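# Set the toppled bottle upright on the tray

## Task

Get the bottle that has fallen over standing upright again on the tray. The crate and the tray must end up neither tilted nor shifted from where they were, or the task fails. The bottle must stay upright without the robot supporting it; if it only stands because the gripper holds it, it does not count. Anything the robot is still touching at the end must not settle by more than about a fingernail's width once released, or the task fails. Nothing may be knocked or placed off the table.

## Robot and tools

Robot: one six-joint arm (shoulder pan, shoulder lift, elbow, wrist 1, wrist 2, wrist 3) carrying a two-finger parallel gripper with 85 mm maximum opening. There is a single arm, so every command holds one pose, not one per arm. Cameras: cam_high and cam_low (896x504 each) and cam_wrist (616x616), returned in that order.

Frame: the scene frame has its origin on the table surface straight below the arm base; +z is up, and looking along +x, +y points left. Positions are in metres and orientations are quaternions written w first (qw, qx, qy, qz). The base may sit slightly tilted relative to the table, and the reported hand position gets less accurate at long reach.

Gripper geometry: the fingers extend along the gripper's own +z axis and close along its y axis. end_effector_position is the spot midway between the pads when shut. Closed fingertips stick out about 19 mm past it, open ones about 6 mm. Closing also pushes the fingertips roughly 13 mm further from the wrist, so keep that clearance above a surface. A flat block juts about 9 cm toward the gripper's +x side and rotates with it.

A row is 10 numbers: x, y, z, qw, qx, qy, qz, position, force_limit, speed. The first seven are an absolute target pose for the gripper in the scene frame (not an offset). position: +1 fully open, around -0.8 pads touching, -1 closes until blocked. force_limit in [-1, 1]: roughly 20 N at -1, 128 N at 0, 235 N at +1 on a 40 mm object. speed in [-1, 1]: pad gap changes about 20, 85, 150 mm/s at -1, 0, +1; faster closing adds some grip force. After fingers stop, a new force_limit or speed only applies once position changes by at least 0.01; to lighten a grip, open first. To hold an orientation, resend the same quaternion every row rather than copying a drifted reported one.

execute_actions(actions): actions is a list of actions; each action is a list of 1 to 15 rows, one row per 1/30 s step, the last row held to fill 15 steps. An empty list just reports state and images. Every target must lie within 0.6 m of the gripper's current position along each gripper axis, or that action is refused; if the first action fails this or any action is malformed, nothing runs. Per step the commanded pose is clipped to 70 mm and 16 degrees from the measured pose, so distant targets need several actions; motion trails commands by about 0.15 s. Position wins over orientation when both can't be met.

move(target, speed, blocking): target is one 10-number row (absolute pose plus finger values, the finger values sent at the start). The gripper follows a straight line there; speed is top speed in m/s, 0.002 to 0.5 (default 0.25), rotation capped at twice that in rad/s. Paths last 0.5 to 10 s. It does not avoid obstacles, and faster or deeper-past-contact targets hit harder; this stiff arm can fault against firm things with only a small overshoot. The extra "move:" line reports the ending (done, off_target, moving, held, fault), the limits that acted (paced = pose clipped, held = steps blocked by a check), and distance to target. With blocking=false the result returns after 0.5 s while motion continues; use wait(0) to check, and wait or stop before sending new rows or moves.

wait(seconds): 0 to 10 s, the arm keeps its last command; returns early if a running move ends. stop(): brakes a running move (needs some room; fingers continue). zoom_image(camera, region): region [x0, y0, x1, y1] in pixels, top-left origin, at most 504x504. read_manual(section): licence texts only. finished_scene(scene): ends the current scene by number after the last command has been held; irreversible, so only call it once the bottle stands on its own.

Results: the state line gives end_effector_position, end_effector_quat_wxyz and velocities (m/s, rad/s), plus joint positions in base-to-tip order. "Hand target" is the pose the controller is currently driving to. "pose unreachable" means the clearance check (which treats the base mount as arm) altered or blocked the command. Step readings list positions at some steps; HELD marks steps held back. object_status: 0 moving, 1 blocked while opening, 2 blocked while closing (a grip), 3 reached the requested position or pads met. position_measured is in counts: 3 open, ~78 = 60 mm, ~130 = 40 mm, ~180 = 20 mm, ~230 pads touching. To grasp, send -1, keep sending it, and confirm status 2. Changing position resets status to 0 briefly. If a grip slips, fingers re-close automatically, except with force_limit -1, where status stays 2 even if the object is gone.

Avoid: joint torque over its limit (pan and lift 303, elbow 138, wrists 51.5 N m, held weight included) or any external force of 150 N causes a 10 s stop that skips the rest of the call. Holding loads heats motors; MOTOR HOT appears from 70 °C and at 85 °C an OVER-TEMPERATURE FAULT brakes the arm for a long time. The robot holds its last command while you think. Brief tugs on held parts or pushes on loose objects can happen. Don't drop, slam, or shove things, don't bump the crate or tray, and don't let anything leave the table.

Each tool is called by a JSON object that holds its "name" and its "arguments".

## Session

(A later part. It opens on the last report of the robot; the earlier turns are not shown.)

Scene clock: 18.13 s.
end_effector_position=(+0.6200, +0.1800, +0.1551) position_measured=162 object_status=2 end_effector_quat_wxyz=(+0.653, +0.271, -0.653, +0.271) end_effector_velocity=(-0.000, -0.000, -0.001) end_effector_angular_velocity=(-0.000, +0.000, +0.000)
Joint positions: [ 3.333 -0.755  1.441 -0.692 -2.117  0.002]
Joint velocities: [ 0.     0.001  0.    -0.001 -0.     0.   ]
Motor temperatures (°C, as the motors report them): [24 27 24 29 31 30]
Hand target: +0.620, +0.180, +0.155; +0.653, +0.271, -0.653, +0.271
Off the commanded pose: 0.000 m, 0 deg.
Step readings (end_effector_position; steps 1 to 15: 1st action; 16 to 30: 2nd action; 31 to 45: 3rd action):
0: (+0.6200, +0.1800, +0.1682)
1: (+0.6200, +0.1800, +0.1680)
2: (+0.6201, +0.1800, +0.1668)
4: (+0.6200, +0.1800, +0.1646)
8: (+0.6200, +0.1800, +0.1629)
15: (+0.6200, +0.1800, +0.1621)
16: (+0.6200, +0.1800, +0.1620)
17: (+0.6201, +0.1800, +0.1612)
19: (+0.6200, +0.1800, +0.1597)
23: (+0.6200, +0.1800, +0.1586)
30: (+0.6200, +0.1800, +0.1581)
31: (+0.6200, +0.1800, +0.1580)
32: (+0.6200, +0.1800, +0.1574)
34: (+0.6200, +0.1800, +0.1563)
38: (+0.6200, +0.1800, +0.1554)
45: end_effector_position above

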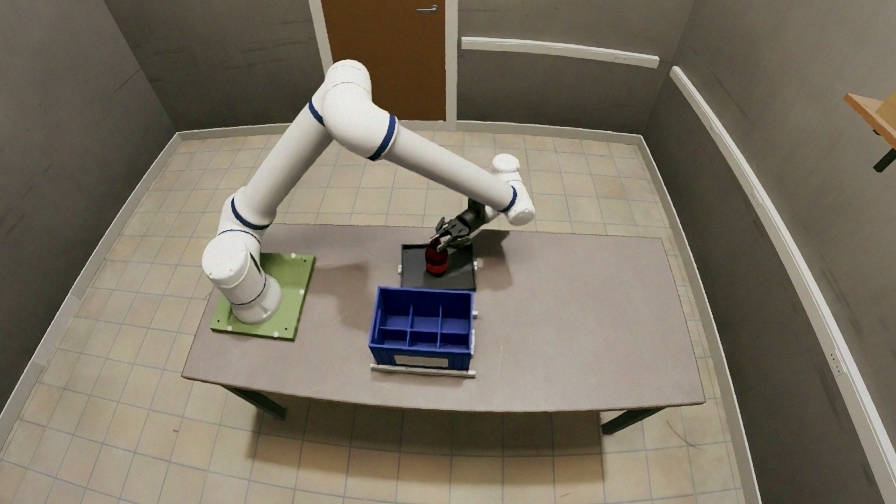

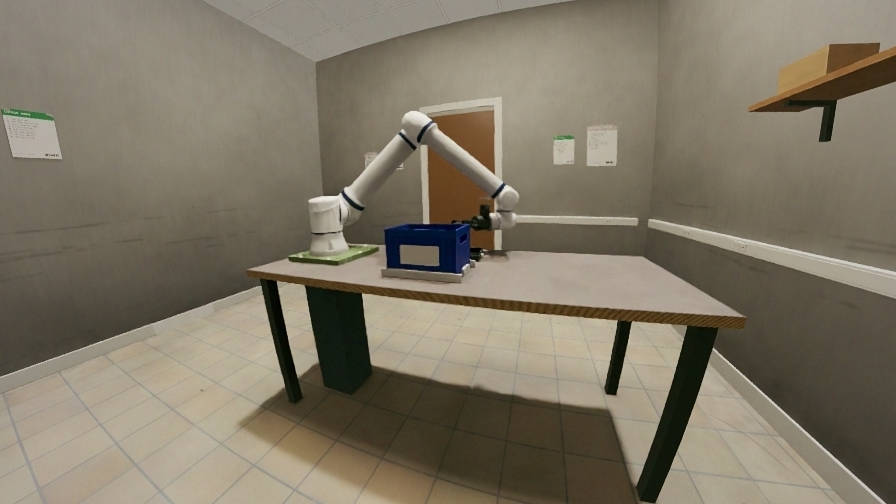

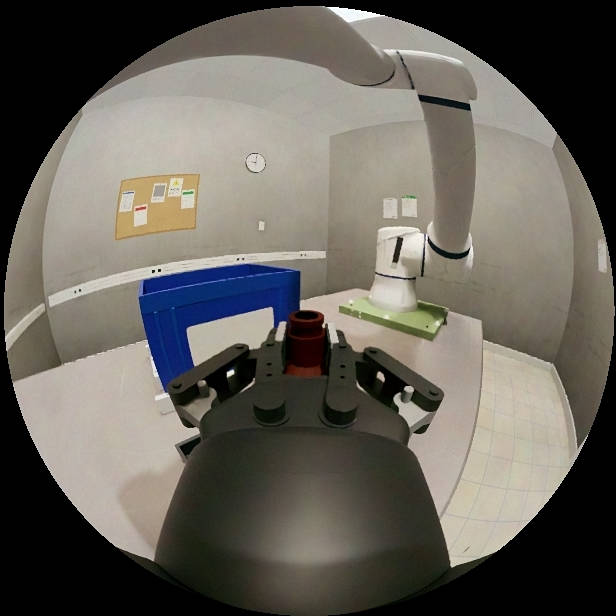

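{"name": "execute_actions", "arguments": {"actions": [[[0.62,0.18,0.152,0.653,0.271,-0.653,0.271,-1,0.3,0]],[[0.62,0.18,0.149,0.653,0.271,-0.653,0.271,-1,0.3,0]]]}}

Scene clock: 19.20 s.
end_effector_position=(+0.6200, +0.1800, +0.1491) position_measured=162 object_status=2 end_effector_quat_wxyz=(+0.653, +0.271, -0.653, +0.271) end_effector_velocity=(+0.000, +0.000, -0.001) end_effector_angular_velocity=(+0.000, -0.000, -0.000)
Joint positions: [ 3.333 -0.748  1.441 -0.699 -2.117  0.002]
Joint velocities: [-0.     0.001 -0.    -0.001  0.    -0.   ]
Motor temperatures (°C, as the motors report them): [24 27 24 29 31 30]
Hand target: +0.620, +0.180, +0.149; +0.653, +0.271, -0.653, +0.271
Off the commanded pose: 0.000 m, 0 deg.
Step readings (end_effector_position; steps 1 to 15: 1st action; 16 to 30: 2nd action):
0: (+0.6200, +0.1800, +0.1550)
1: (+0.6200, +0.1800, +0.1550)
2: (+0.6200, +0.1800, +0.1544)
4: (+0.6200, +0.1800, +0.1533)
8: (+0.6200, +0.1800, +0.1524)
15: (+0.6200, +0.1800, +0.1521)
16: (+0.6200, +0.1800, +0.1520)
17: (+0.6200, +0.1800, +0.1514)
19: (+0.6200, +0.1800, +0.1503)
23: (+0.6200, +0.1800, +0.1494)
30: end_effector_position above

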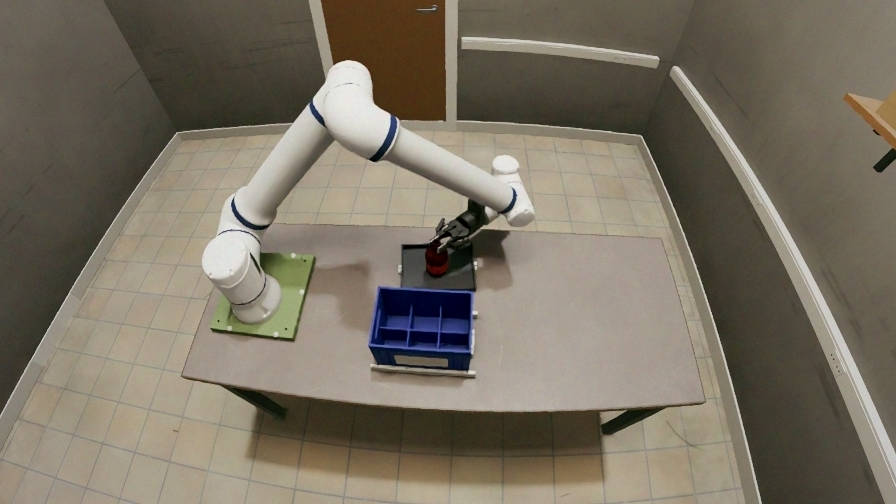

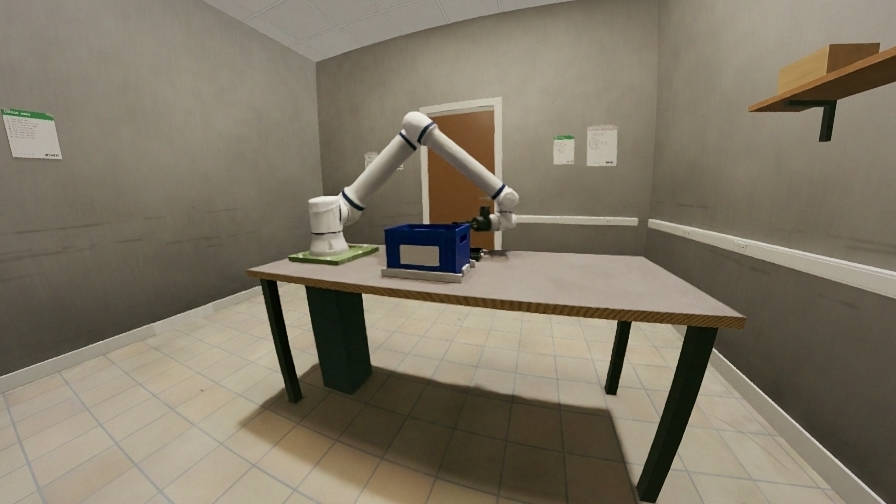

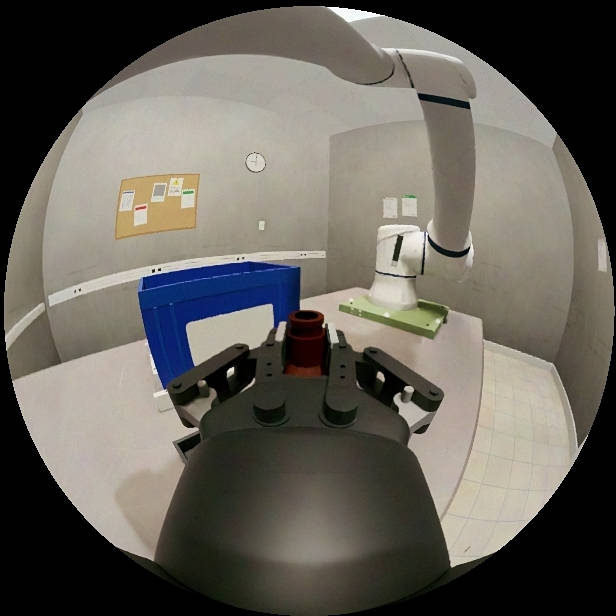

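{"name": "execute_actions", "arguments": {"actions": [[[0.62,0.18,0.146,0.653,0.271,-0.653,0.271,-1,0.3,0]],[[0.62,0.18,0.143,0.653,0.271,-0.653,0.271,-1,0.3,0]]]}}

{"name": "zoom_image", "arguments": {"camera": "cam_high", "region": [380,200,520,300]}}

Scene clock: 20.30 s.
end_effector_position=(+0.6200, +0.1800, +0.1431) position_measured=162 object_status=2 end_effector_quat_wxyz=(+0.653, +0.271, -0.653, +0.271) end_effector_velocity=(+0.000, -0.001, -0.001) end_effector_angular_velocity=(-0.000, +0.000, -0.002)
Joint positions: [ 3.333 -0.742  1.442 -0.706 -2.117  0.002]
Joint velocities: [-0.001  0.001 -0.    -0.001  0.    -0.   ]
Motor temperatures (°C, as the motors report them): [24 27 24 29 31 30]
Hand target: +0.620, +0.180, +0.143; +0.653, +0.271, -0.653, +0.271
Off the commanded pose: 0.000 m, 0 deg.
Step readings (end_effector_position; steps 1 to 15: 1st action; 16 to 30: 2nd action):
0: (+0.6200, +0.1800, +0.1490)
1: (+0.6200, +0.1800, +0.1489)
2: (+0.6200, +0.1800, +0.1484)
4: (+0.6200, +0.1800, +0.1473)
8: (+0.6200, +0.1800, +0.1464)
15: (+0.6200, +0.1800, +0.1461)
16: (+0.6200, +0.1800, +0.1460)
17: (+0.6200, +0.1800, +0.1454)
19: (+0.6200, +0.1800, +0.1443)
23: (+0.6200, +0.1800, +0.1434)
30: end_effector_position above

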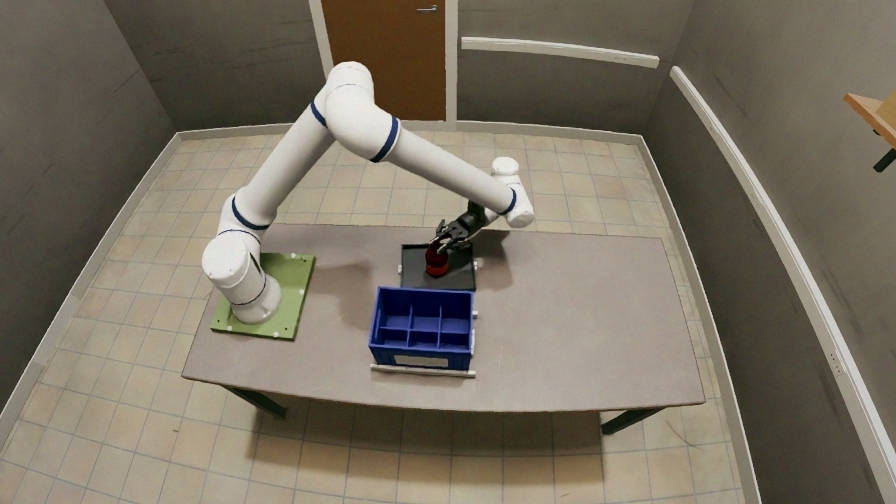

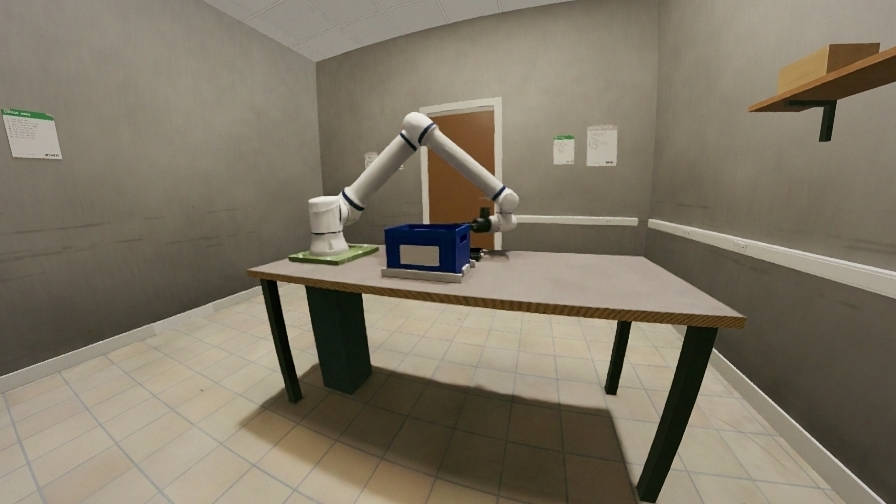

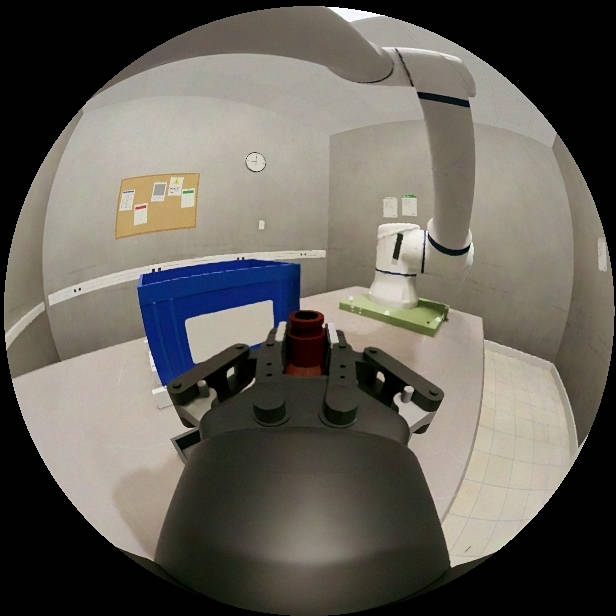

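Region (380, 200, 520, 300) of cam_high's 896x504 image, scaled by 3.600, with more detail than that image has; it fills the top 360 rows of this view, and the rest is white.

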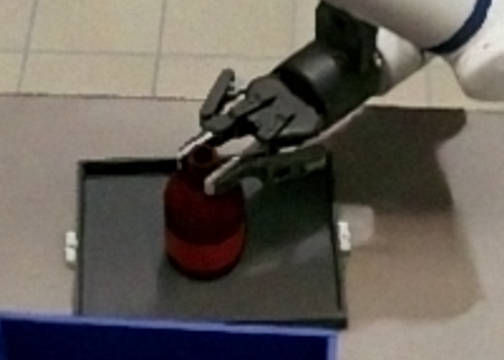

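{"name": "execute_actions", "arguments": {"actions": [[[0.62,0.18,0.140,0.653,0.271,-0.653,0.271,-1,0.3,0]],[[0.62,0.18,0.137,0.653,0.271,-0.653,0.271,-1,0.3,0]]]}}

Scene clock: 30.97 s.
end_effector_position=(+0.6196, +0.1799, +0.1423) position_measured=162 object_status=2 end_effector_quat_wxyz=(+0.655, +0.271, -0.652, +0.271) end_effector_velocity=(-0.000, -0.000, +0.000) end_effector_angular_velocity=(-0.000, +0.000, -0.000)
Joint positions: [ 3.333 -0.74   1.442 -0.703 -2.117  0.002]
Joint velocities: [-0.  0. -0.  0.  0. -0.]
Motor temperatures (°C, as the motors report them): [24 27 24 29 31 30]
Hand target: +0.620, +0.180, +0.142; +0.655, +0.271, -0.652, +0.271
Off the commanded pose: 0.005 m, 0 deg.
FORCE FAULT: contact force on the arm reached its limit, and the arm stopped for 10 seconds. The contact can be on any part of the arm, not only on its tool. That time counts as 19 of the actions that you can send in this scene. The arm's remaining commands of this call were not run. The arm holds still and accepts commands again. Move the arm away from the contact; if what it grips holds it there, let go first. Pushing or pulling that hard again can fault the arm again.
Step readings (end_effector_position; steps 1 to 15: 1st action; 16 to 30: 2nd action):
0: (+0.6200, +0.1800, +0.1430)
1: (+0.6200, +0.1800, +0.1430)
2: (+0.6200, +0.1800, +0.1424)
4: (+0.6200, +0.1800, +0.1418)
8: (+0.6200, +0.1800, +0.1410)
15: (+0.6200, +0.1800, +0.1404)
16: (+0.6200, +0.1800, +0.1402)
17: (+0.6198, +0.1800, +0.1414)
19: (+0.6196, +0.1799, +0.1423)
23: (+0.6196, +0.1799, +0.1423)
30: (+0.6196, +0.1799, +0.1423)

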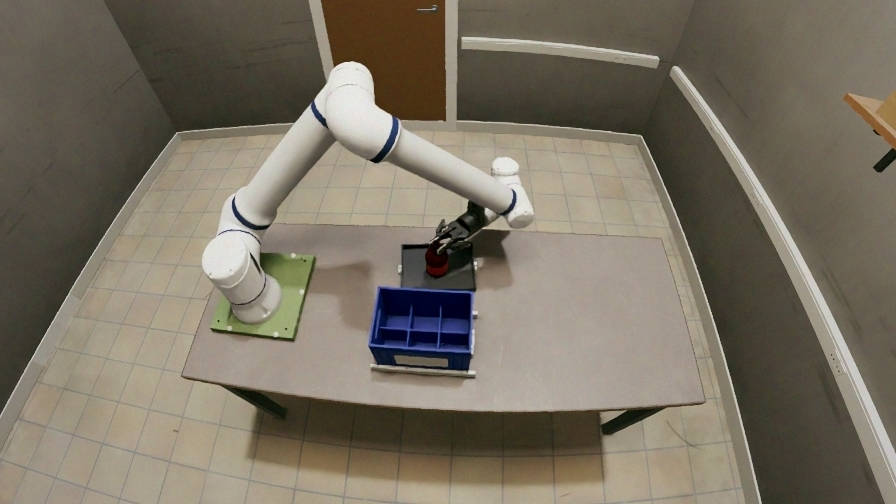

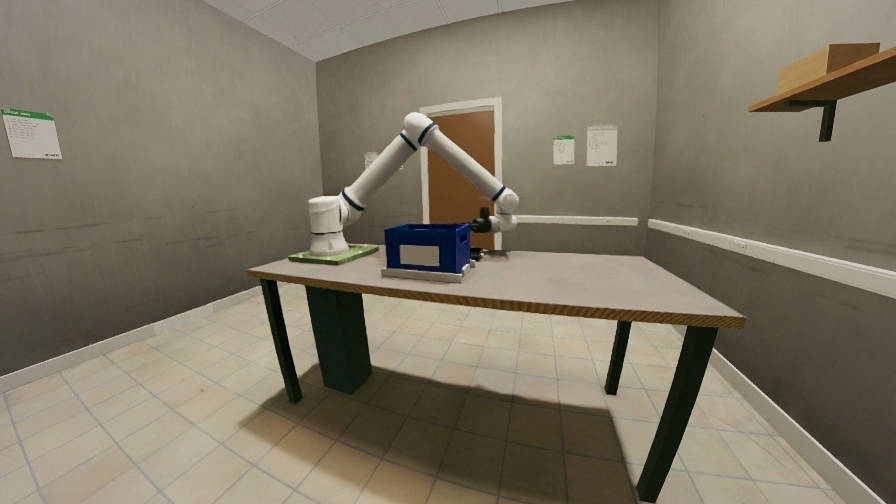

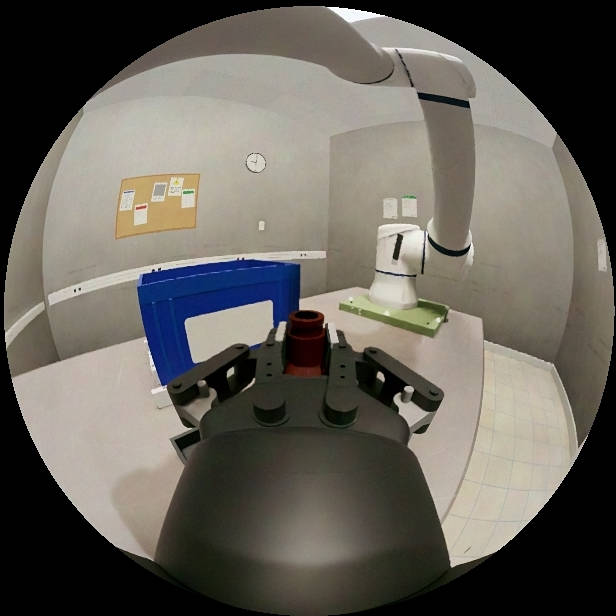

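{"name": "execute_actions", "arguments": {"actions": [[[0.62,0.18,0.1425,0.653,0.271,-0.653,0.271,0.4,0,0]],[[0.66,0.22,0.15,0.653,0.271,-0.653,0.271,0.4,0,0]]]}}

Scene clock: 32.07 s.
end_effector_position=(+0.6588, +0.2191, +0.1499) position_measured=78 object_status=3 end_effector_quat_wxyz=(+0.653, +0.271, -0.653, +0.271) end_effector_velocity=(+0.009, +0.008, +0.001) end_effector_angular_velocity=(-0.003, +0.002, -0.002)
Joint positions: [ 3.363 -0.68   1.301 -0.627 -2.087  0.002]
Joint velocities: [ 0.005  0.018 -0.036  0.023  0.007  0.002]
Motor temperatures (°C, as the motors report them): [24 27 24 29 31 30]
Hand target: +0.660, +0.220, +0.150; +0.653, +0.271, -0.653, +0.271
Off the commanded pose: 0.002 m, 0 deg.
Step readings (end_effector_position; steps 1 to 15: 1st action; 16 to 30: 2nd action):
0: (+0.6196, +0.1799, +0.1423)
1: (+0.6196, +0.1799, +0.1424)
2: (+0.6197, +0.1800, +0.1425)
4: (+0.6199, +0.1800, +0.1423)
8: (+0.6200, +0.1800, +0.1424)
15: (+0.6200, +0.1800, +0.1425)
16: (+0.6207, +0.1806, +0.1426)
17: (+0.6262, +0.1862, +0.1439)
19: (+0.6395, +0.2006, +0.1472)
23: (+0.6523, +0.2132, +0.1491)
30: end_effector_position above

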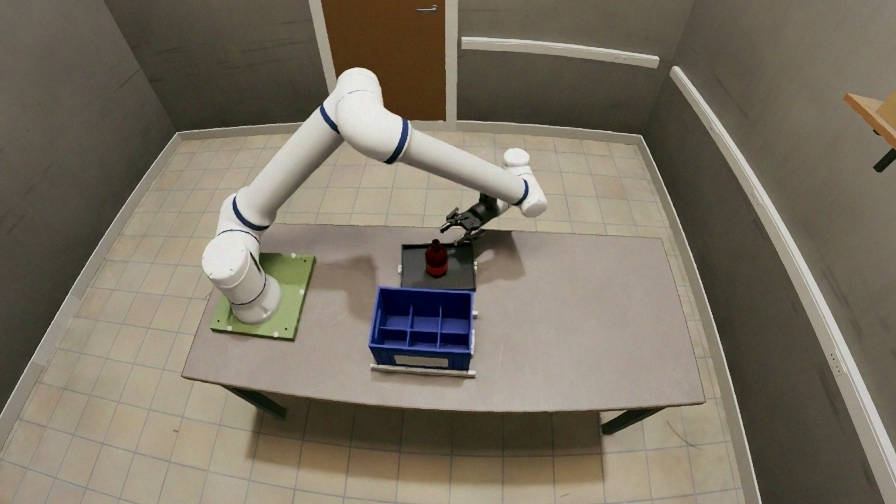

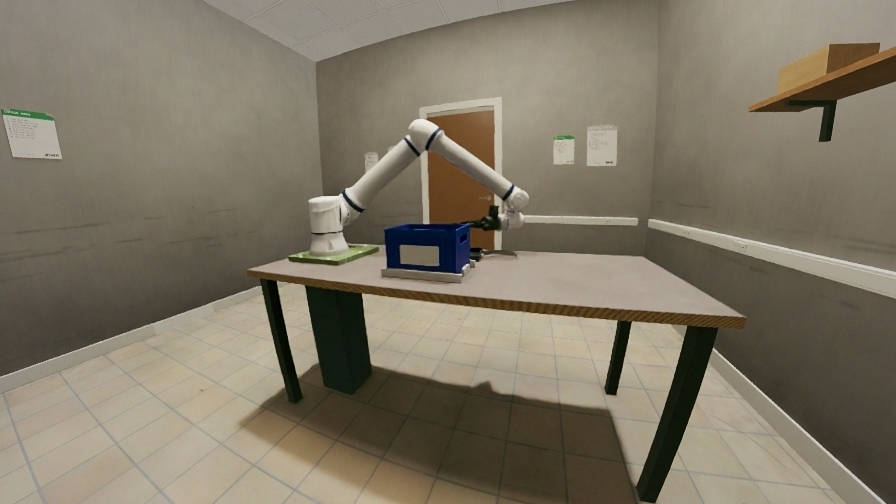

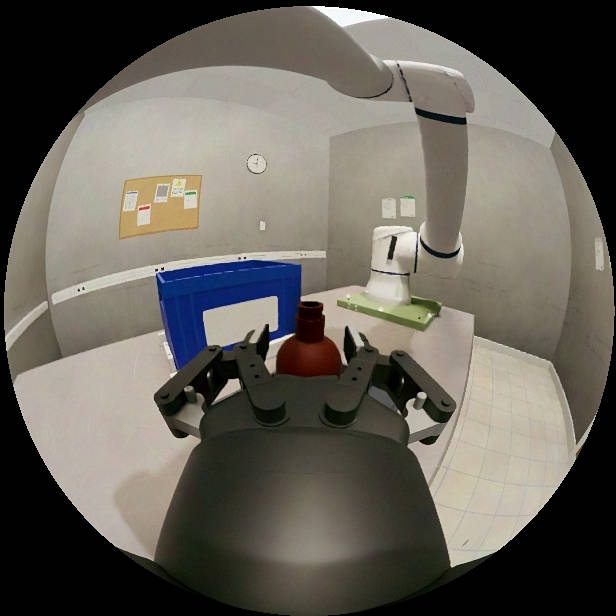

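{"name": "finished_scene", "arguments": {"scene": 1}}

The scene is finished: the task was done.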